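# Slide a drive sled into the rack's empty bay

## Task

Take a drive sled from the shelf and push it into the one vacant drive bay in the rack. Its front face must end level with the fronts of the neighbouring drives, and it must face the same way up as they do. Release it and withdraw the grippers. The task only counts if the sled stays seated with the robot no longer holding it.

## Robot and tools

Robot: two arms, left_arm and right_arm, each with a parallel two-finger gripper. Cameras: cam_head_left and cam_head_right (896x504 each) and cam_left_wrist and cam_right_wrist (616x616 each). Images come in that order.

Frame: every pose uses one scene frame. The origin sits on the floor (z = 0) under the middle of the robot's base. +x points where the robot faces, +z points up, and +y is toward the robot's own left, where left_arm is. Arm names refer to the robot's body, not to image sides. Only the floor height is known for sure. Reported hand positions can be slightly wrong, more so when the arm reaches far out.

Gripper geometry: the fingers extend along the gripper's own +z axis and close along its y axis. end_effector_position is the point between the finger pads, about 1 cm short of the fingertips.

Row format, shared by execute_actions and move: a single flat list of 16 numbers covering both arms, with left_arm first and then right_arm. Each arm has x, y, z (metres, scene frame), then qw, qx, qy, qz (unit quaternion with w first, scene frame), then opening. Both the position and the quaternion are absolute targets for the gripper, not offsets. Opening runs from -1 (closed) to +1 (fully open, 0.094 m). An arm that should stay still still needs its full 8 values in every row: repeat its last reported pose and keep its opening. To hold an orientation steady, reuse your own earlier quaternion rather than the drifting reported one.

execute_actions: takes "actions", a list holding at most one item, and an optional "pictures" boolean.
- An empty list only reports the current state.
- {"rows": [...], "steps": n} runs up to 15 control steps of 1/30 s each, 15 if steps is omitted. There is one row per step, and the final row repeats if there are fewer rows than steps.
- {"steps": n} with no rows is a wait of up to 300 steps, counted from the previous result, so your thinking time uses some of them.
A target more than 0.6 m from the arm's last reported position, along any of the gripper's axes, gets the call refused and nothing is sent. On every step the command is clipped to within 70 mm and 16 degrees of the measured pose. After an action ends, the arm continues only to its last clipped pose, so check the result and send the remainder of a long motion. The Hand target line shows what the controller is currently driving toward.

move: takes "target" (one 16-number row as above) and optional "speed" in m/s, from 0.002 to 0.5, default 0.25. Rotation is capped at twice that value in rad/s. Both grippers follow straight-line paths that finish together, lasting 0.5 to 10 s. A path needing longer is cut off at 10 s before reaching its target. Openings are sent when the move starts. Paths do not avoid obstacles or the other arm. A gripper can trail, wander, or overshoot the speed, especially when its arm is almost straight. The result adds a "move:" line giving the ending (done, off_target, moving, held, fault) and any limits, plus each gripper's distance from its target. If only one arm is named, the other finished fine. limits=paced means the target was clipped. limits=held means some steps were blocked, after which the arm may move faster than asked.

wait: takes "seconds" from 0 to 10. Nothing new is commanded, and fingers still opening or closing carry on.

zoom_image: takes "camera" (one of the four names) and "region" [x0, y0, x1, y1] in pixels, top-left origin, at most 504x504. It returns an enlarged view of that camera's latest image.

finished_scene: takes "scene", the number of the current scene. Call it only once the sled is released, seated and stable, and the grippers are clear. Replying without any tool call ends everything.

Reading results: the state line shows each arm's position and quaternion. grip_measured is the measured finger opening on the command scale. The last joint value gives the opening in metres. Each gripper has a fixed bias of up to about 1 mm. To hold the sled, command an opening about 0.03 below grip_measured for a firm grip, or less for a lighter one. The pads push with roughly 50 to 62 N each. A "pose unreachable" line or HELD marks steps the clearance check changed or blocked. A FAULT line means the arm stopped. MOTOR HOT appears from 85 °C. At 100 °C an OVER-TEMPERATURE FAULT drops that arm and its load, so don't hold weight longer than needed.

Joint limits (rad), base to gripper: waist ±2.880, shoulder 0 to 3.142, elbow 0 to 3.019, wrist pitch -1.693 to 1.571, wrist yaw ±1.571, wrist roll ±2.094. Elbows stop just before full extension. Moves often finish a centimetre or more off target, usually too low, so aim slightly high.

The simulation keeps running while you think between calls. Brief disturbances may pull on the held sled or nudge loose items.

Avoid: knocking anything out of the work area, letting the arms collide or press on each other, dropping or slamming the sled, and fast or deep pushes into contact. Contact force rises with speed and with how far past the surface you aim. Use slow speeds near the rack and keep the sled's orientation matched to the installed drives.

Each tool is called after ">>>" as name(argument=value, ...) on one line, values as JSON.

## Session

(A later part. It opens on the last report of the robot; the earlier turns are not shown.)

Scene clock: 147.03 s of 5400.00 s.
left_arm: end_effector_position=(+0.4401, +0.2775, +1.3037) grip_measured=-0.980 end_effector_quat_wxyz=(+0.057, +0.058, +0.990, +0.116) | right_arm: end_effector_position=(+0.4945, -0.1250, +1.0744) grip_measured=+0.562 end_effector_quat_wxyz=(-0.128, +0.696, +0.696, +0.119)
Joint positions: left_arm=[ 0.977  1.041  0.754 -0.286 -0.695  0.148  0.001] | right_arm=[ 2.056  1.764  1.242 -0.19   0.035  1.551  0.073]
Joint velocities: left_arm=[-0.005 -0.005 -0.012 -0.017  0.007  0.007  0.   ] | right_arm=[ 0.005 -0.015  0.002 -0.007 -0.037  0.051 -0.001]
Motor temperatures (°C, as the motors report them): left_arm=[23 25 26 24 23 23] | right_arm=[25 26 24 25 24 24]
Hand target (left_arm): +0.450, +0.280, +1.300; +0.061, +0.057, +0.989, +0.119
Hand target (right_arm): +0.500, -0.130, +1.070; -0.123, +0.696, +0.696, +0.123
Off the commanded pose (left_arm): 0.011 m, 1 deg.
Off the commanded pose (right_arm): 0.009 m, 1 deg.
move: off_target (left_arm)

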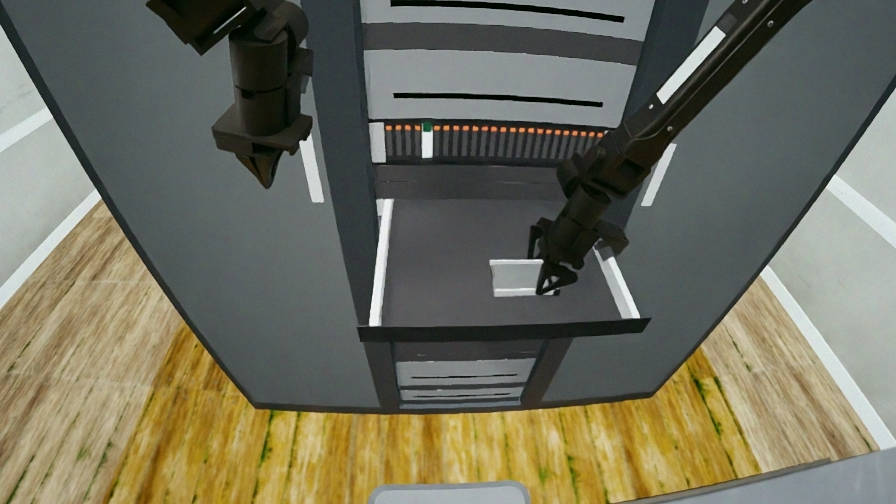

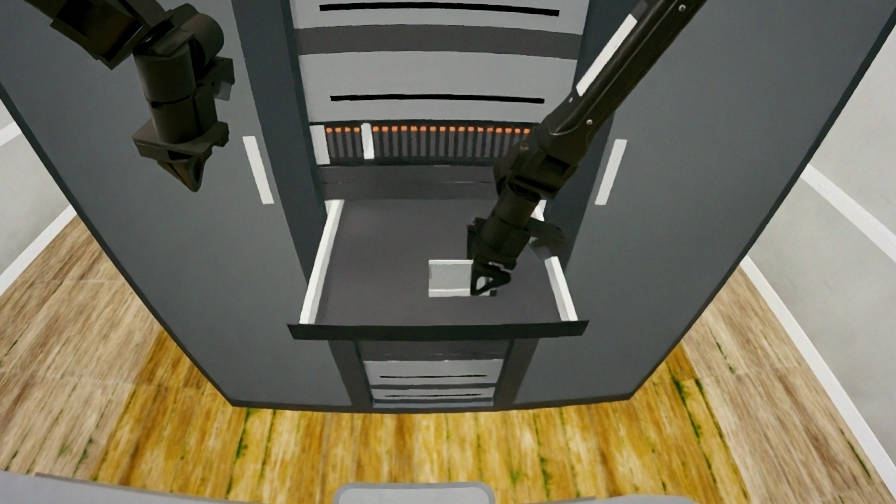

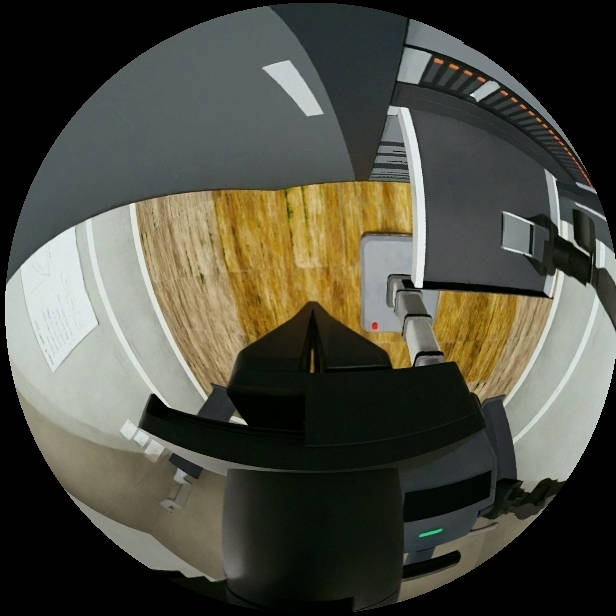

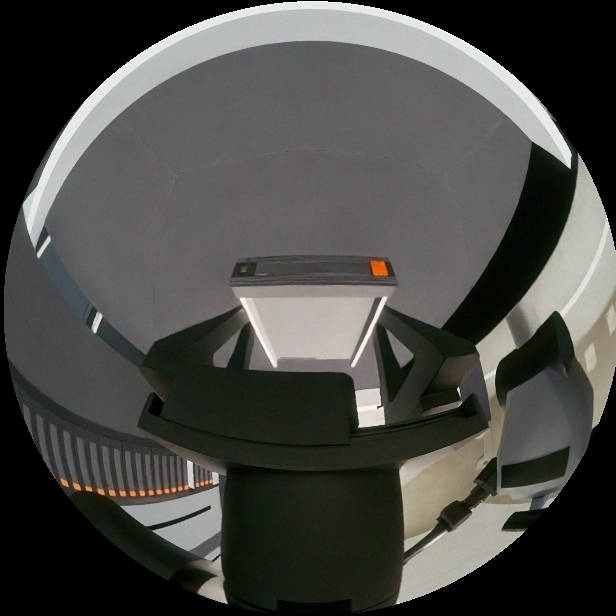

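>>> move(target=[0.45,0.28,1.30,0.061,0.057,0.989,0.119,-1, 0.4945,-0.125,1.0744,-0.1228,0.6964,0.6964,0.1228,1], speed=0.02)

>>> move(target=[0.45,0.28,1.30,0.061,0.057,0.989,0.119,-1, 0.498,-0.125,1.12,-0.1228,0.6964,0.6964,0.1228,1], speed=0.1)

>>> move(target=[0.45,0.28,1.30,0.061,0.057,0.989,0.119,-1, 0.49,-0.14,1.15,0,0,0.966,0.259,1], speed=0.4)

>>> move(target=[0.45,0.28,1.30,0.061,0.057,0.989,0.119,-1, 0.495,-0.135,1.11,0.2706,-0.6533,0.6533,0.2706,1], speed=0.4)

Scene clock: 157.50 s of 5400.00 s.
left_arm: end_effector_position=(+0.4401, +0.2775, +1.3037) grip_measured=-0.980 end_effector_quat_wxyz=(+0.057, +0.058, +0.990, +0.116) | right_arm: end_effector_position=(+0.4933, -0.1248, +1.0740) grip_measured=+1.000 end_effector_quat_wxyz=(-0.126, +0.697, +0.696, +0.121)
Joint positions: left_arm=[ 0.977  1.041  0.754 -0.286 -0.695  0.148  0.001] | right_arm=[ 2.056  1.764  1.236 -0.179  0.035  1.55   0.094]
Joint velocities: left_arm=[-0.005  0.005  0.012 -0.012  0.022  0.007  0.   ] | right_arm=[-0.005 -0.005  0.007 -0.002  0.037  0.037  0.   ]
Motor temperatures (°C, as the motors report them): left_arm=[23 25 26 24 23 23] | right_arm=[25 26 24 25 24 24]
Hand target (left_arm): +0.450, +0.280, +1.300; +0.061, +0.057, +0.989, +0.119
Hand target (right_arm): +0.494, -0.125, +1.074; -0.123, +0.696, +0.696, +0.123
Off the commanded pose (left_arm): 0.011 m, 1 deg.
Off the commanded pose (right_arm): 0.001 m, 0 deg.
After step 90, 6.70 s passed at rest.
move: off_target (left_arm)

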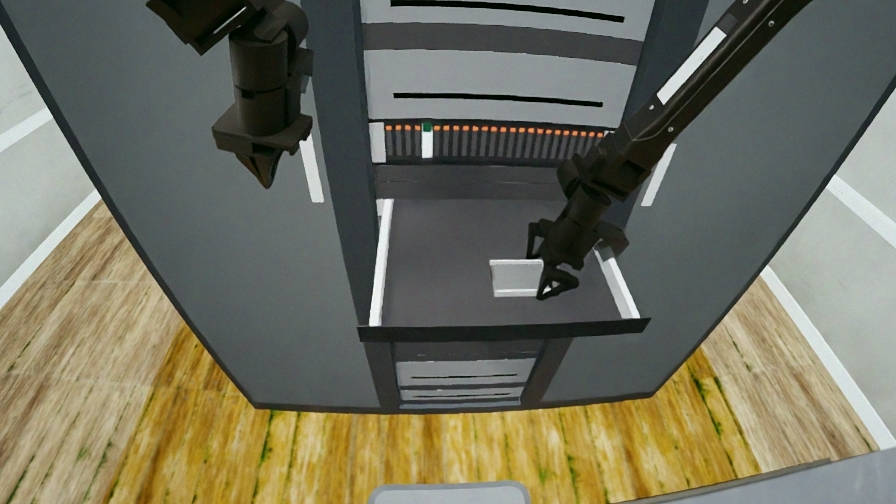

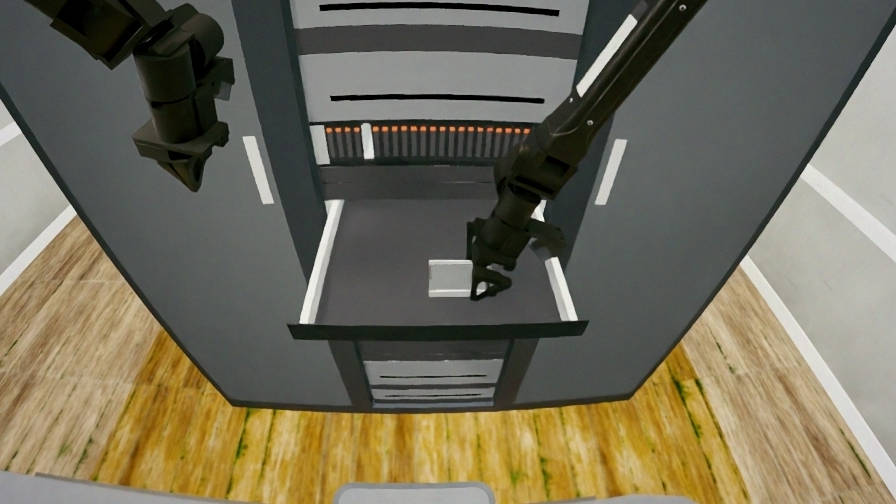

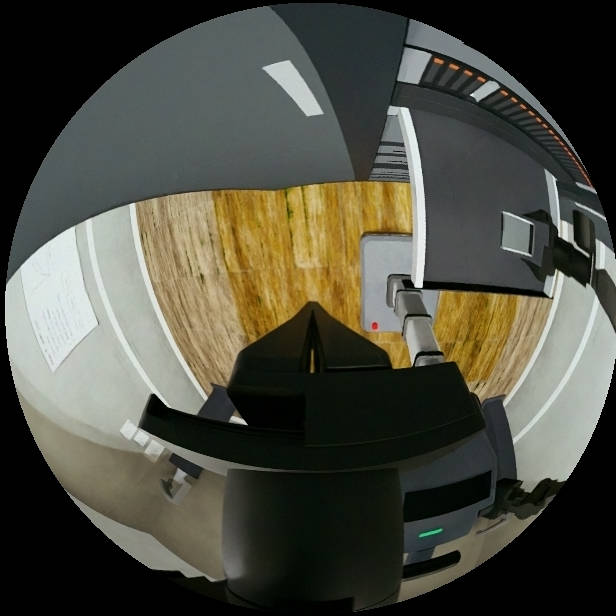

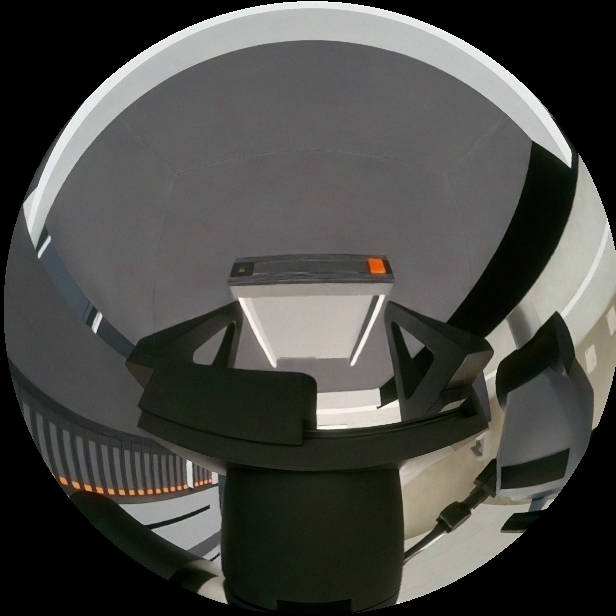

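Scene clock: 158.40 s of 5400.00 s.
left_arm: end_effector_position=(+0.4401, +0.2775, +1.3037) grip_measured=-0.980 end_effector_quat_wxyz=(+0.057, +0.058, +0.990, +0.116) | right_arm: end_effector_position=(+0.4942, -0.1323, +1.1113) grip_measured=+1.000 end_effector_quat_wxyz=(-0.122, +0.697, +0.697, +0.118)
Joint positions: left_arm=[ 0.977  1.041  0.754 -0.286 -0.695  0.148  0.001] | right_arm=[ 2.073  1.667  1.176 -0.213  0.059  1.559  0.094]
Joint velocities: left_arm=[-0.015  0.005 -0.002  0.002 -0.037  0.007  0.   ] | right_arm=[-0.015  0.005  0.012 -0.007  0.007  0.007  0.   ]
Motor temperatures (°C, as the motors report them): left_arm=[23 25 26 24 23 23] | right_arm=[25 26 24 25 24 24]
Hand target (left_arm): +0.450, +0.280, +1.300; +0.061, +0.057, +0.989, +0.119
Hand target (right_arm): +0.497, -0.126, +1.120; -0.123, +0.696, +0.696, +0.123
Off the commanded pose (left_arm): 0.011 m, 1 deg.
Off the commanded pose (right_arm): 0.012 m, 1 deg.
move: off_target (left_arm, right_arm)

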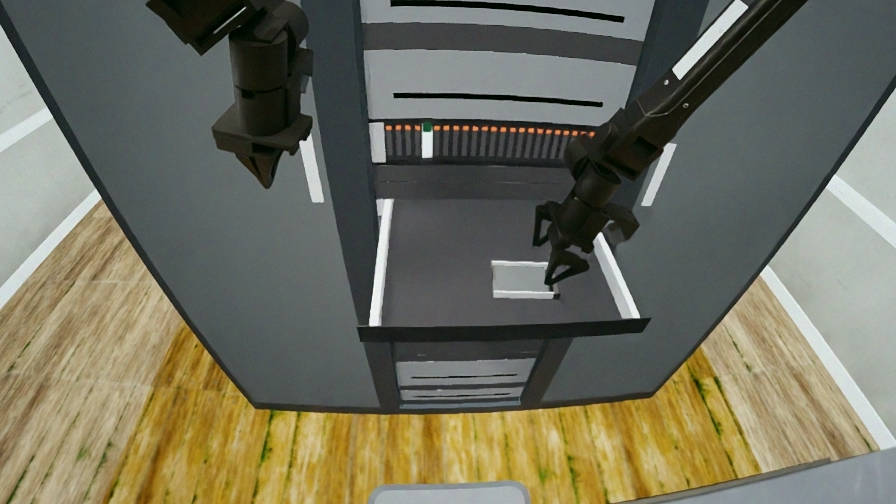

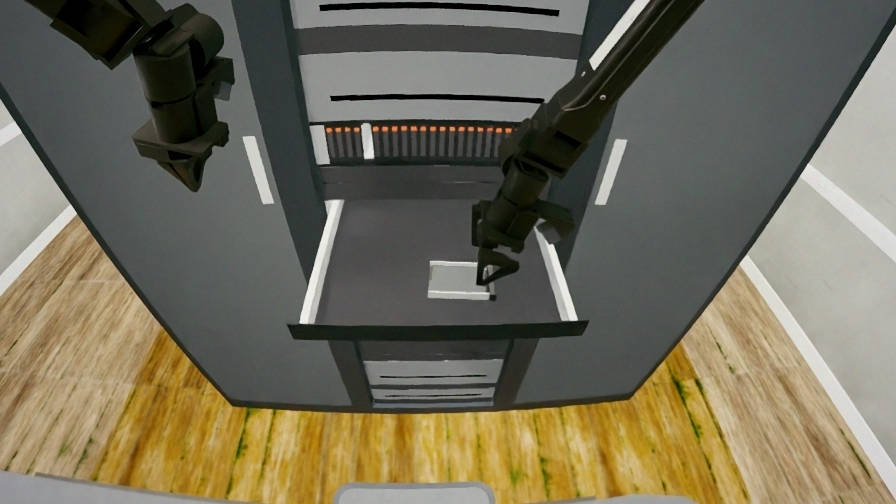

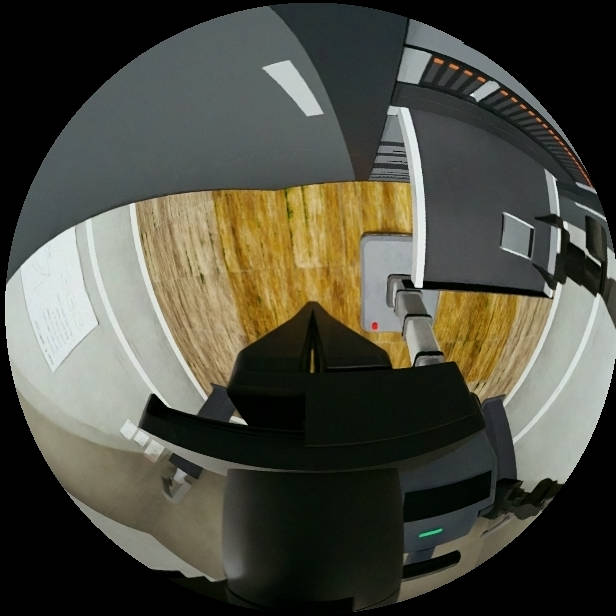

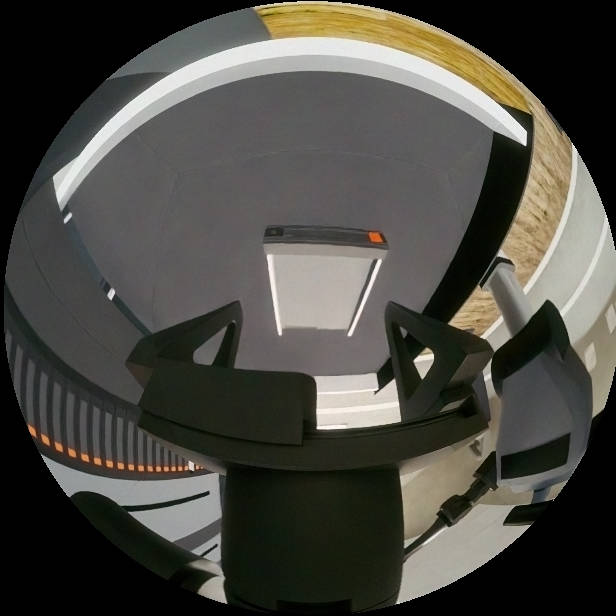

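Scene clock: 161.07 s of 5400.00 s.
left_arm: end_effector_position=(+0.4401, +0.2775, +1.3037) grip_measured=-0.980 end_effector_quat_wxyz=(+0.057, +0.058, +0.990, +0.116) | right_arm: end_effector_position=(+0.4776, -0.1288, +1.1429) grip_measured=+1.000 end_effector_quat_wxyz=(+0.012, -0.000, -0.965, -0.262)
Joint positions: left_arm=[ 0.977  1.041  0.754 -0.286 -0.695  0.148  0.001] | right_arm=[ 2.038  1.592  1.105 -0.242 -0.157 -0.032  0.094]
Joint velocities: left_arm=[ 0.005 -0.005  0.012 -0.012  0.007  0.022  0.   ] | right_arm=[-0.015  0.024  0.002  0.012 -0.007  0.037  0.   ]
Motor temperatures (°C, as the motors report them): left_arm=[23 25 26 24 23 23] | right_arm=[25 26 24 25 24 24]
Hand target (left_arm): +0.450, +0.280, +1.300; +0.061, +0.057, +0.989, +0.119
Hand target (right_arm): +0.489, -0.140, +1.150; +0.000, -0.000, +0.966, +0.259
Off the commanded pose (left_arm): 0.011 m, 1 deg.
Off the commanded pose (right_arm): 0.018 m, 1 deg.
move: off_target (left_arm, right_arm)

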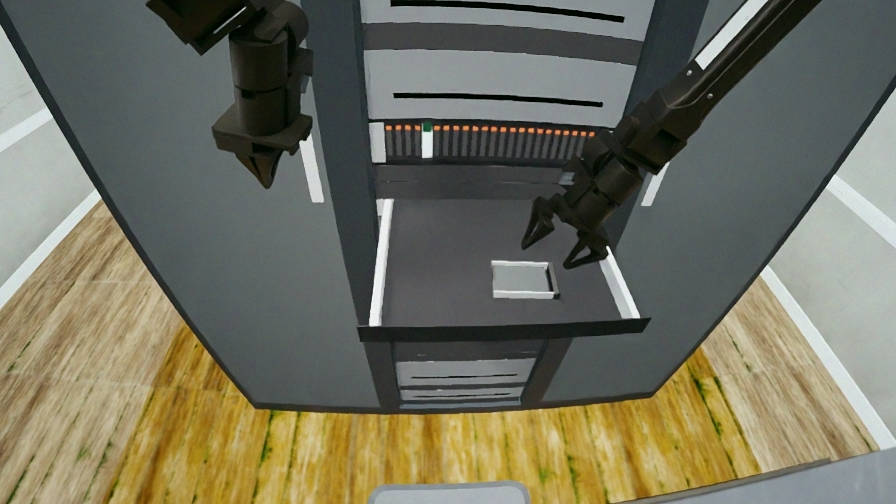

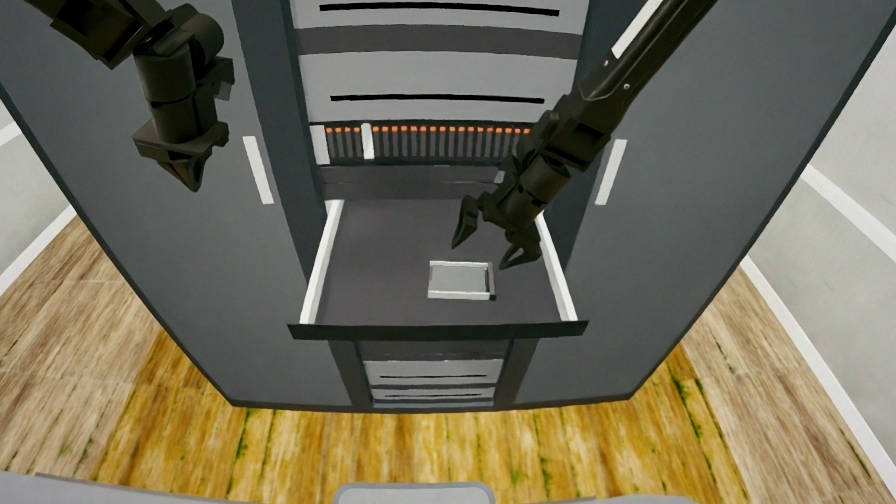

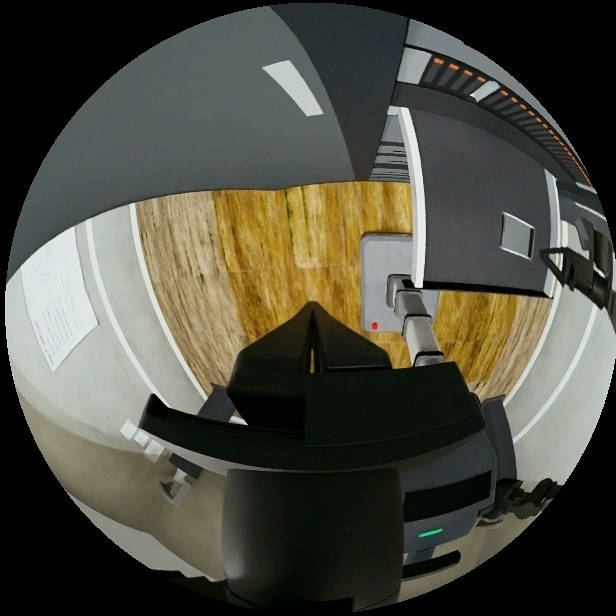

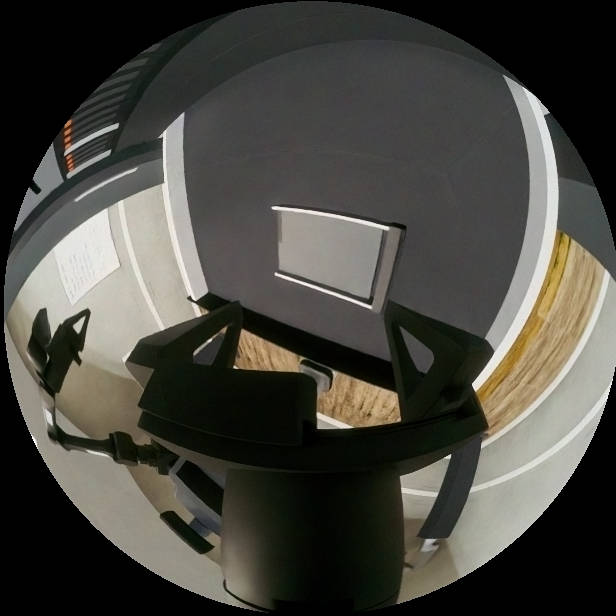

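Scene clock: 163.77 s of 5400.00 s.
left_arm: end_effector_position=(+0.4401, +0.2775, +1.3037) grip_measured=-0.980 end_effector_quat_wxyz=(+0.057, +0.058, +0.990, +0.116) | right_arm: end_effector_position=(+0.4958, -0.1290, +1.1171) grip_measured=+1.000 end_effector_quat_wxyz=(-0.273, +0.652, -0.654, -0.270)
Joint positions: left_arm=[ 0.977  1.041  0.754 -0.286 -0.695  0.148  0.001] | right_arm=[ 1.941  1.702  1.215 -0.254 -0.489 -1.677  0.094]
Joint velocities: left_arm=[-0.005  0.015  0.017 -0.007 -0.007 -0.007  0.   ] | right_arm=[-0.015  0.005  0.017  0.007 -0.037 -0.095  0.   ]
Motor temperatures (°C, as the motors report them): left_arm=[23 25 26 24 23 23] | right_arm=[25 26 24 25 24 24]
Hand target (left_arm): +0.450, +0.280, +1.300; +0.061, +0.057, +0.989, +0.119
Hand target (right_arm): +0.496, -0.134, +1.111; -0.271, +0.653, -0.654, -0.270
Off the commanded pose (left_arm): 0.011 m, 1 deg.
Off the commanded pose (right_arm): 0.009 m, 0 deg.
move: off_target (left_arm)

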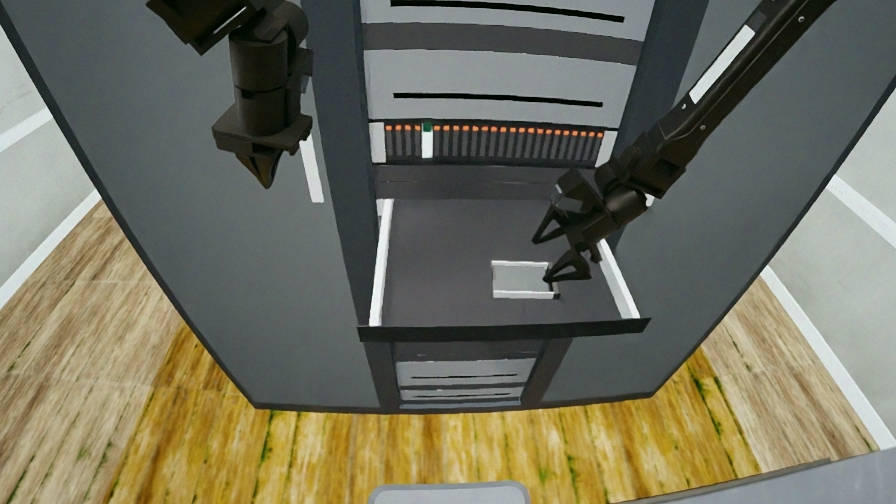

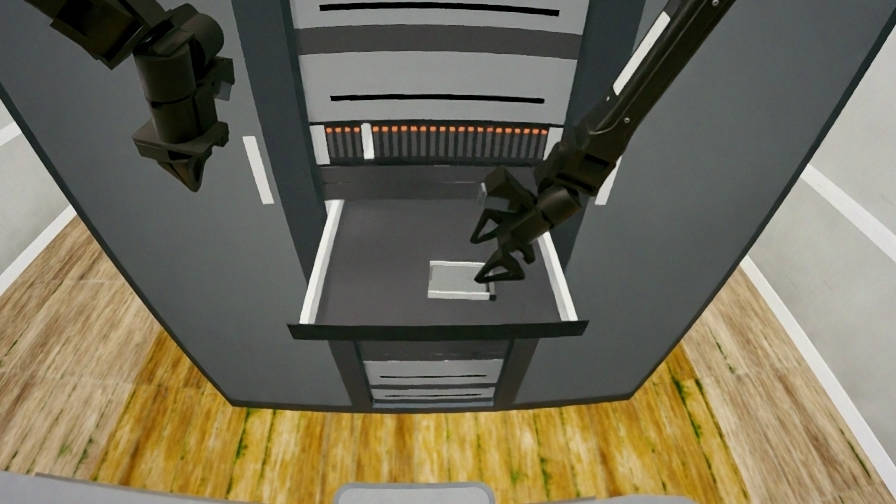

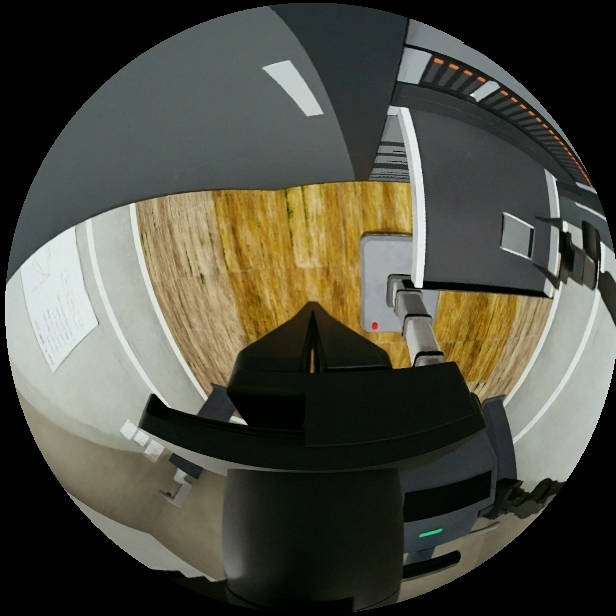

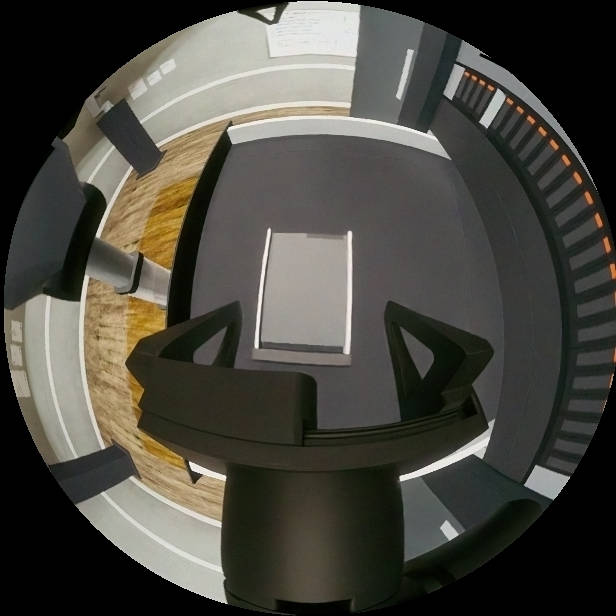

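>>> move(target=[0.45,0.28,1.30,0.061,0.057,0.989,0.119,-1, 0.490,-0.135,1.088,0.2706,-0.6533,0.6533,0.2706,1], speed=0.04)

Scene clock: 167.67 s of 5400.00 s.
left_arm: end_effector_position=(+0.4401, +0.2775, +1.3037) grip_measured=-0.980 end_effector_quat_wxyz=(+0.057, +0.058, +0.990, +0.116) | right_arm: end_effector_position=(+0.4869, -0.1292, +1.0939) grip_measured=+1.000 end_effector_quat_wxyz=(-0.268, +0.652, -0.654, -0.277)
Joint positions: left_arm=[ 0.977  1.041  0.754 -0.286 -0.695  0.148  0.001] | right_arm=[ 1.927  1.758  1.24  -0.246 -0.499 -1.691  0.094]
Joint velocities: left_arm=[ 0.005 -0.015  0.017  0.002  0.007  0.007 -0.   ] | right_arm=[ 0.005 -0.015 -0.007 -0.002 -0.007  0.022  0.   ]
Motor temperatures (°C, as the motors report them): left_arm=[23 25 26 24 23 23] | right_arm=[25 26 24 25 24 24]
Hand target (left_arm): +0.450, +0.280, +1.300; +0.061, +0.057, +0.989, +0.119
Hand target (right_arm): +0.490, -0.135, +1.088; -0.270, +0.653, -0.653, -0.271
Off the commanded pose (left_arm): 0.011 m, 1 deg.
Off the commanded pose (right_arm): 0.009 m, 1 deg.
move: off_target (left_arm)

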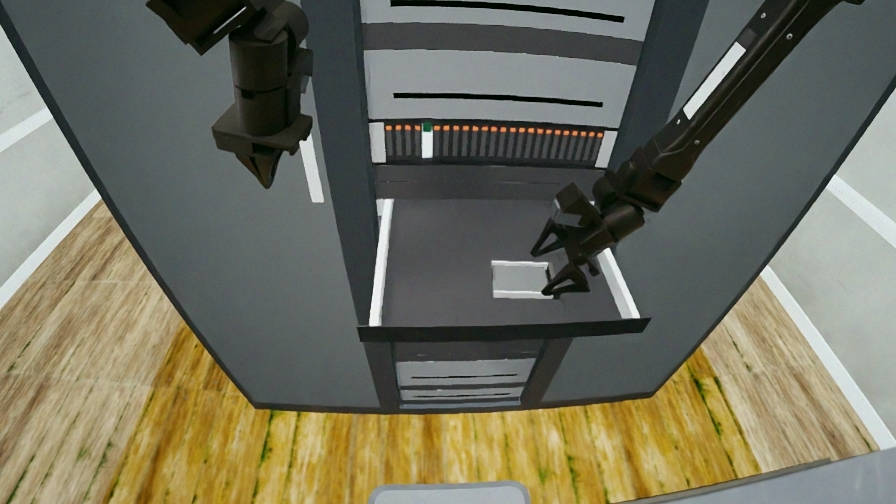

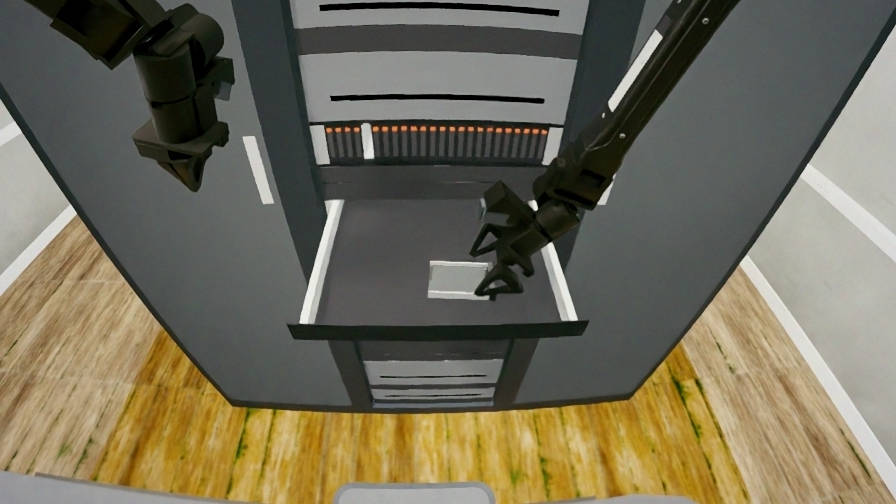

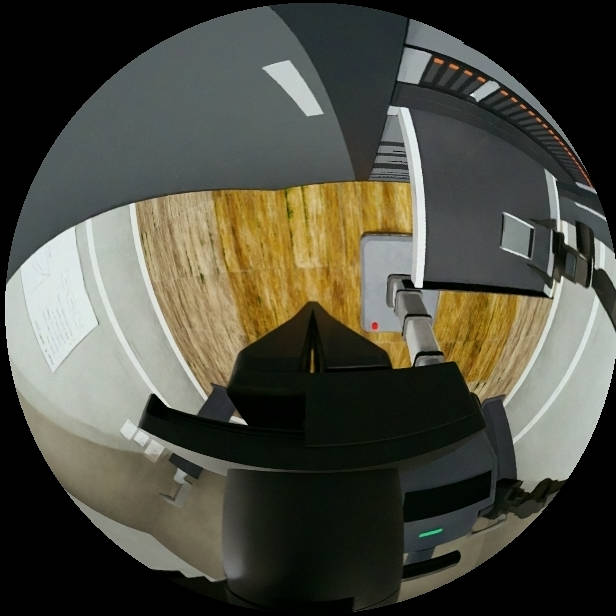

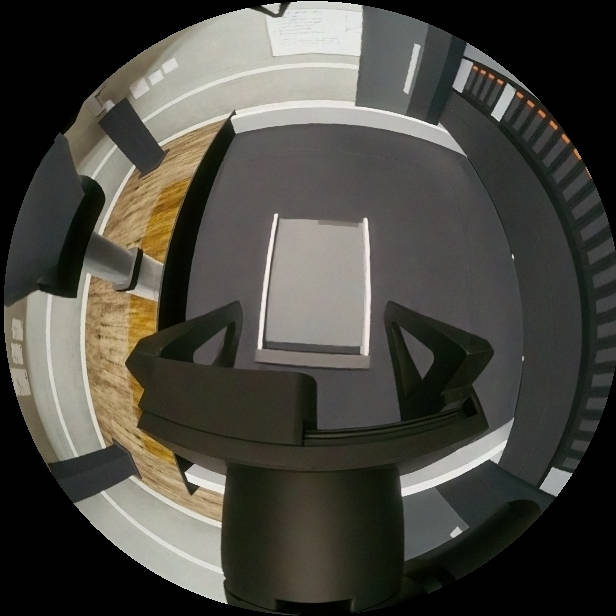

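>>> move(target=[0.45,0.28,1.30,0.061,0.057,0.989,0.119,-1, 0.492,-0.135,1.067,0.2706,-0.6533,0.6533,0.2706,1], speed=0.025)

Scene clock: 171.03 s of 5400.00 s.
left_arm: end_effector_position=(+0.4401, +0.2775, +1.3037) grip_measured=-0.980 end_effector_quat_wxyz=(+0.057, +0.058, +0.990, +0.116) | right_arm: end_effector_position=(+0.4911, -0.1287, +1.0742) grip_measured=+1.000 end_effector_quat_wxyz=(-0.270, +0.652, -0.653, -0.275)
Joint positions: left_arm=[ 0.977  1.041  0.754 -0.286 -0.695  0.148  0.001] | right_arm=[ 1.918  1.809  1.287 -0.241 -0.507 -1.699  0.094]
Joint velocities: left_arm=[-0.005 -0.015 -0.012 -0.022  0.037 -0.022 -0.   ] | right_arm=[-0.015  0.005 -0.012 -0.017 -0.007 -0.081  0.   ]
Motor temperatures (°C, as the motors report them): left_arm=[23 25 26 24 23 23] | right_arm=[25 26 24 25 24 24]
Hand target (left_arm): +0.450, +0.280, +1.300; +0.061, +0.057, +0.989, +0.119
Hand target (right_arm): +0.492, -0.135, +1.067; -0.271, +0.653, -0.653, -0.270
Off the commanded pose (left_arm): 0.011 m, 1 deg.
Off the commanded pose (right_arm): 0.010 m, 1 deg.
move: off_target (left_arm)

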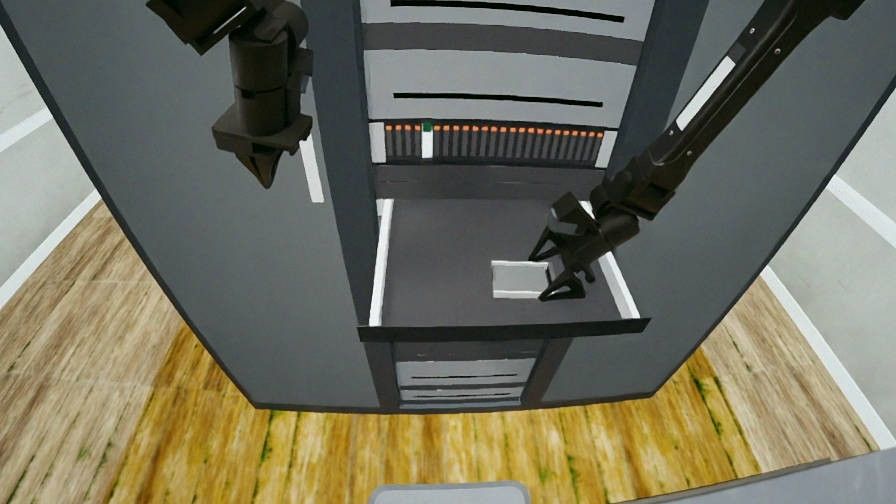

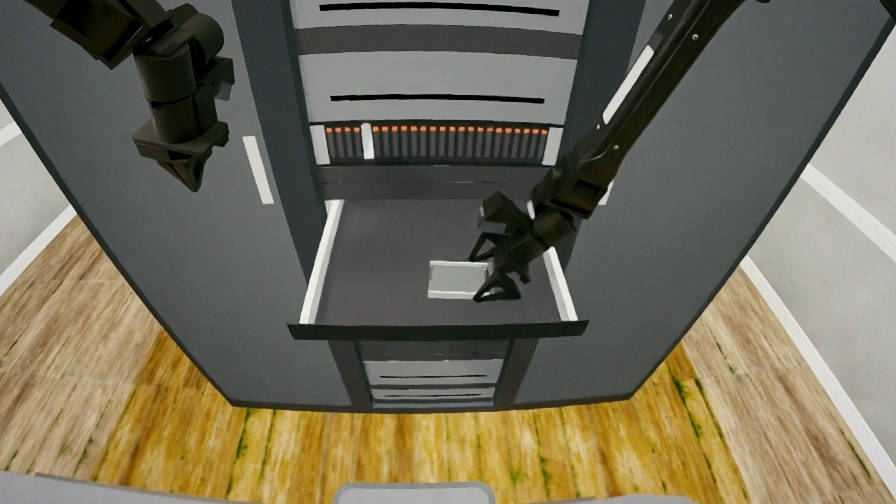

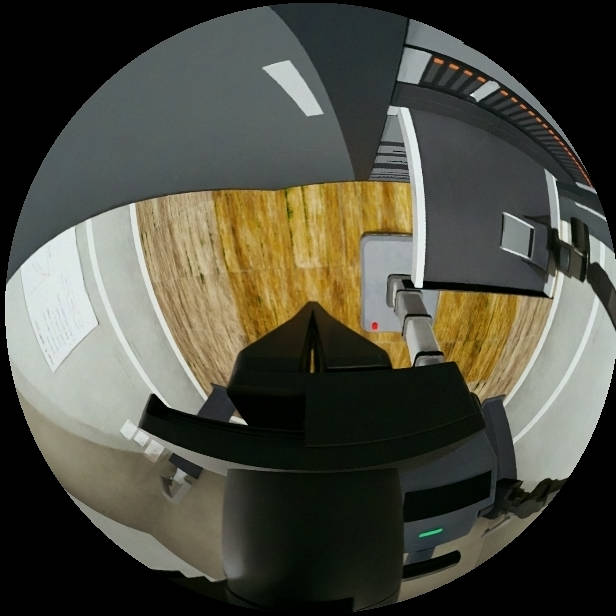

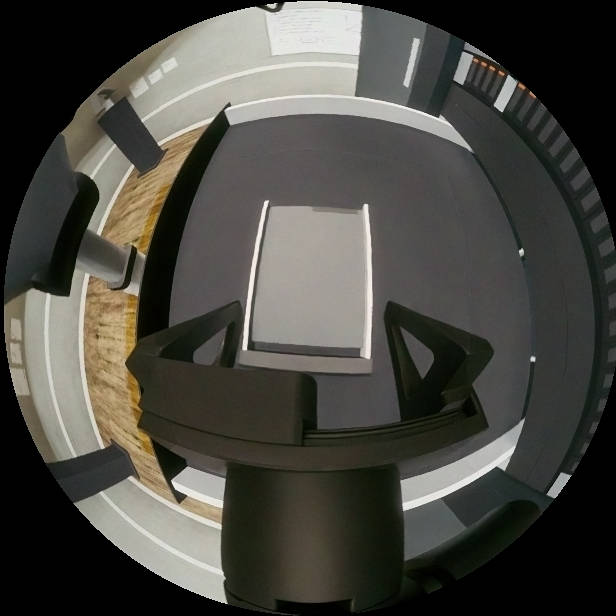

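>>> move(target=[0.45,0.28,1.30,0.061,0.057,0.989,0.119,-1, 0.492,-0.130,1.066,0.2706,-0.6533,0.6533,0.2706,1], speed=0.02)

Scene clock: 174.13 s of 5400.00 s.
left_arm: end_effector_position=(+0.4401, +0.2775, +1.3037) grip_measured=-0.980 end_effector_quat_wxyz=(+0.057, +0.058, +0.990, +0.116) | right_arm: end_effector_position=(+0.4918, -0.1287, +1.0738) grip_measured=+1.000 end_effector_quat_wxyz=(-0.271, +0.652, -0.653, -0.274)
Joint positions: left_arm=[ 0.977  1.041  0.754 -0.286 -0.695  0.148  0.001] | right_arm=[ 1.918  1.81   1.287 -0.236 -0.507 -1.699  0.094]
Joint velocities: left_arm=[-0.005  0.005 -0.012 -0.022 -0.007  0.022 -0.   ] | right_arm=[-0.015  0.005 -0.002 -0.007 -0.037 -0.081  0.   ]
Motor temperatures (°C, as the motors report them): left_arm=[23 25 27 24 23 23] | right_arm=[25 26 24 25 24 24]
Hand target (left_arm): +0.450, +0.280, +1.300; +0.061, +0.057, +0.989, +0.119
Hand target (right_arm): +0.492, -0.130, +1.066; -0.271, +0.653, -0.653, -0.271
Off the commanded pose (left_arm): 0.011 m, 1 deg.
Off the commanded pose (right_arm): 0.008 m, 0 deg.
move: off_target (left_arm)

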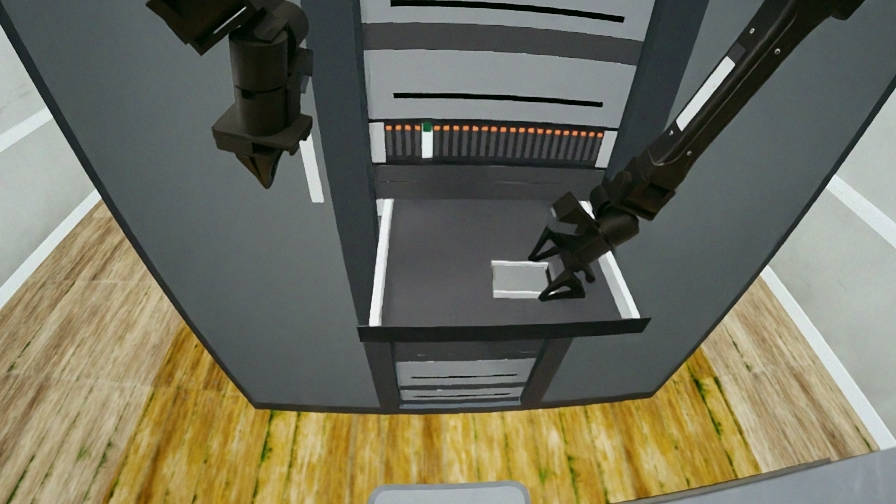

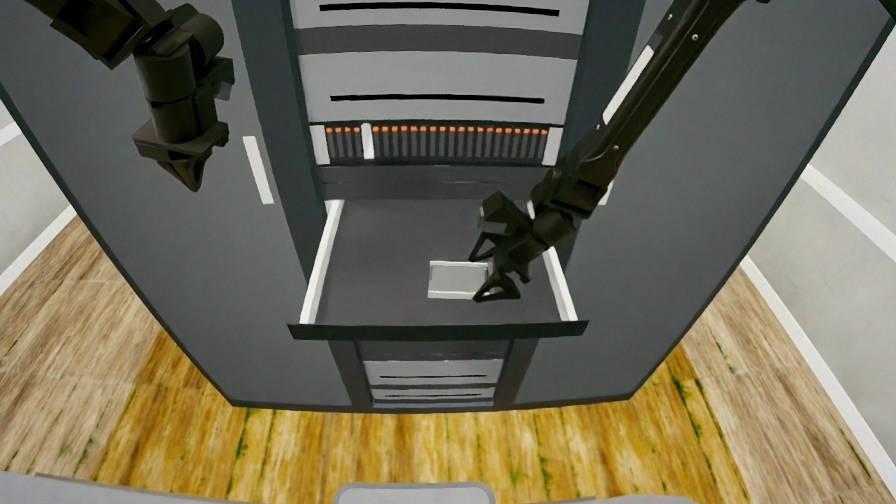

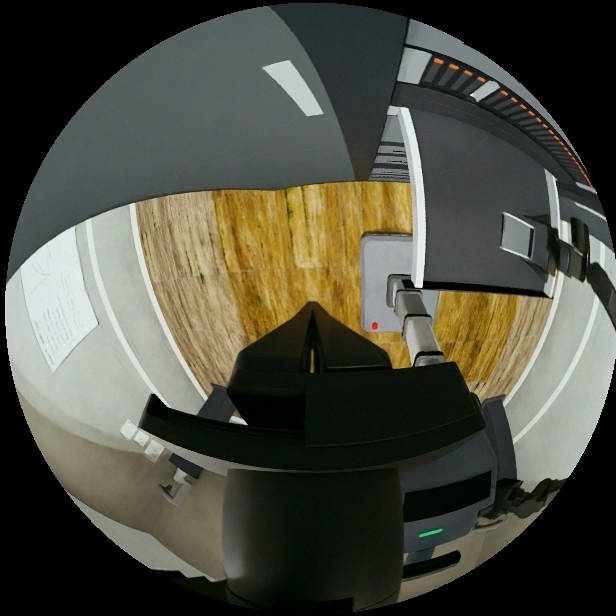

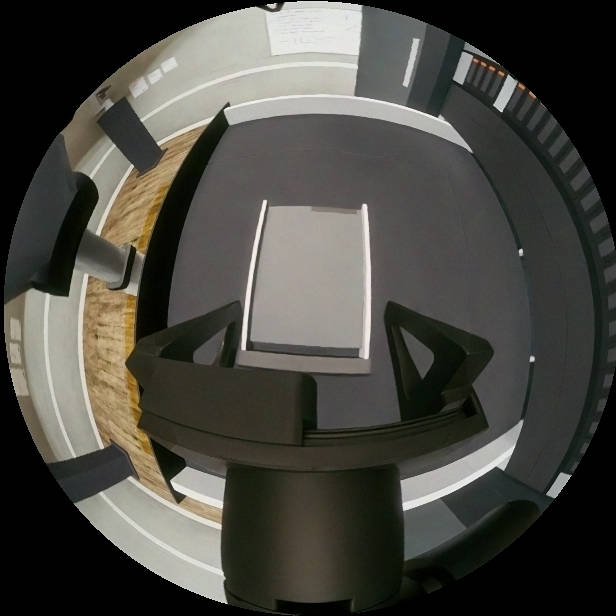

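Likely touching the shelf. Close.

>>> move(target=[0.45,0.28,1.30,0.061,0.057,0.989,0.119,-1, 0.4918,-0.1287,1.075,0.2706,-0.6533,0.6533,0.2706,0.525], speed=0.02)

Scene clock: 176.60 s of 5400.00 s.
left_arm: end_effector_position=(+0.4401, +0.2775, +1.3037) grip_measured=-0.980 end_effector_quat_wxyz=(+0.057, +0.058, +0.990, +0.116) | right_arm: end_effector_position=(+0.4917, -0.1288, +1.0735) grip_measured=+0.569 end_effector_quat_wxyz=(-0.271, +0.653, -0.653, -0.273)
Joint positions: left_arm=[ 0.977  1.041  0.754 -0.286 -0.695  0.148  0.001] | right_arm=[ 1.918  1.81   1.286 -0.235 -0.505 -1.699  0.074]
Joint velocities: left_arm=[-0.015 -0.005  0.007 -0.017 -0.081  0.037  0.   ] | right_arm=[ 0.005  0.015  0.002 -0.012 -0.007 -0.007  0.   ]
Motor temperatures (°C, as the motors report them): left_arm=[23 25 27 24 23 23] | right_arm=[25 26 24 25 24 24]
Hand target (left_arm): +0.450, +0.280, +1.300; +0.061, +0.057, +0.989, +0.119
Hand target (right_arm): +0.492, -0.129, +1.075; -0.271, +0.653, -0.653, -0.271
Off the commanded pose (left_arm): 0.011 m, 1 deg.
Off the commanded pose (right_arm): 0.001 m, 0 deg.
move: off_target (left_arm)

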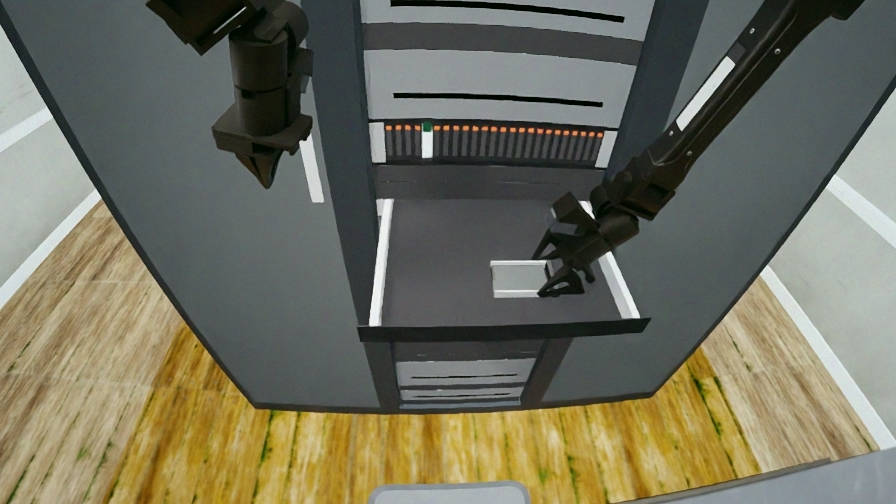

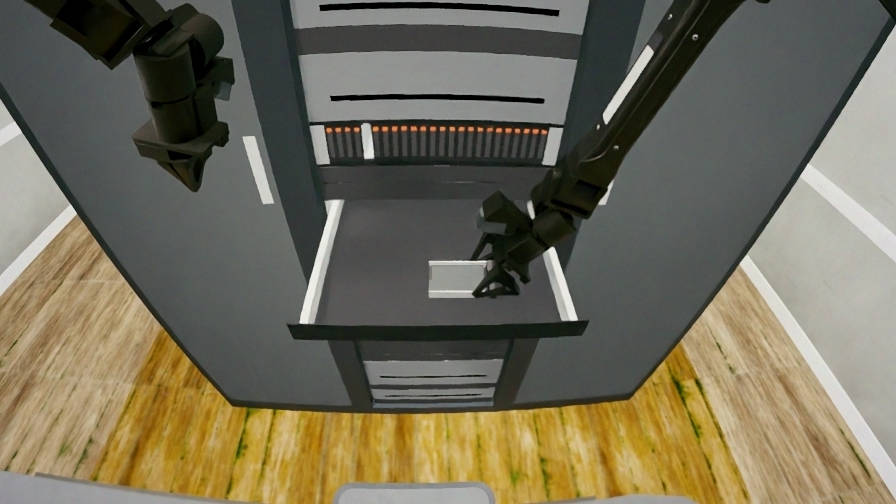

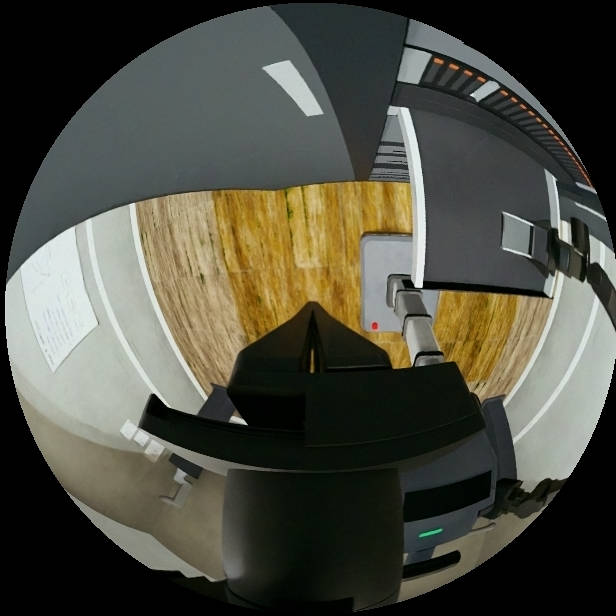

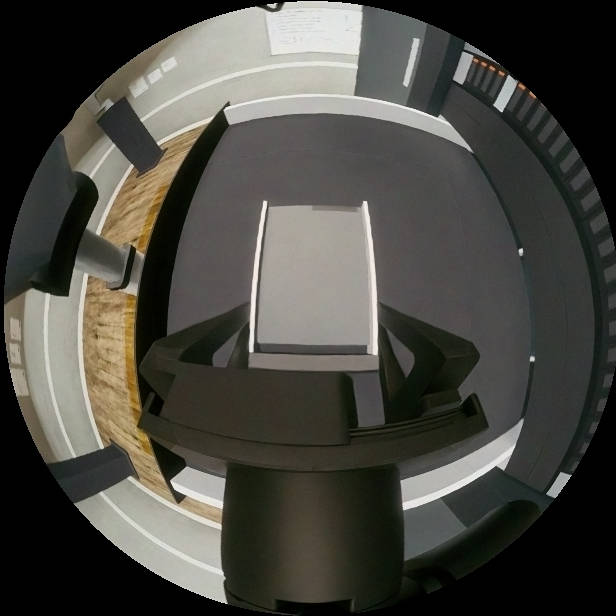

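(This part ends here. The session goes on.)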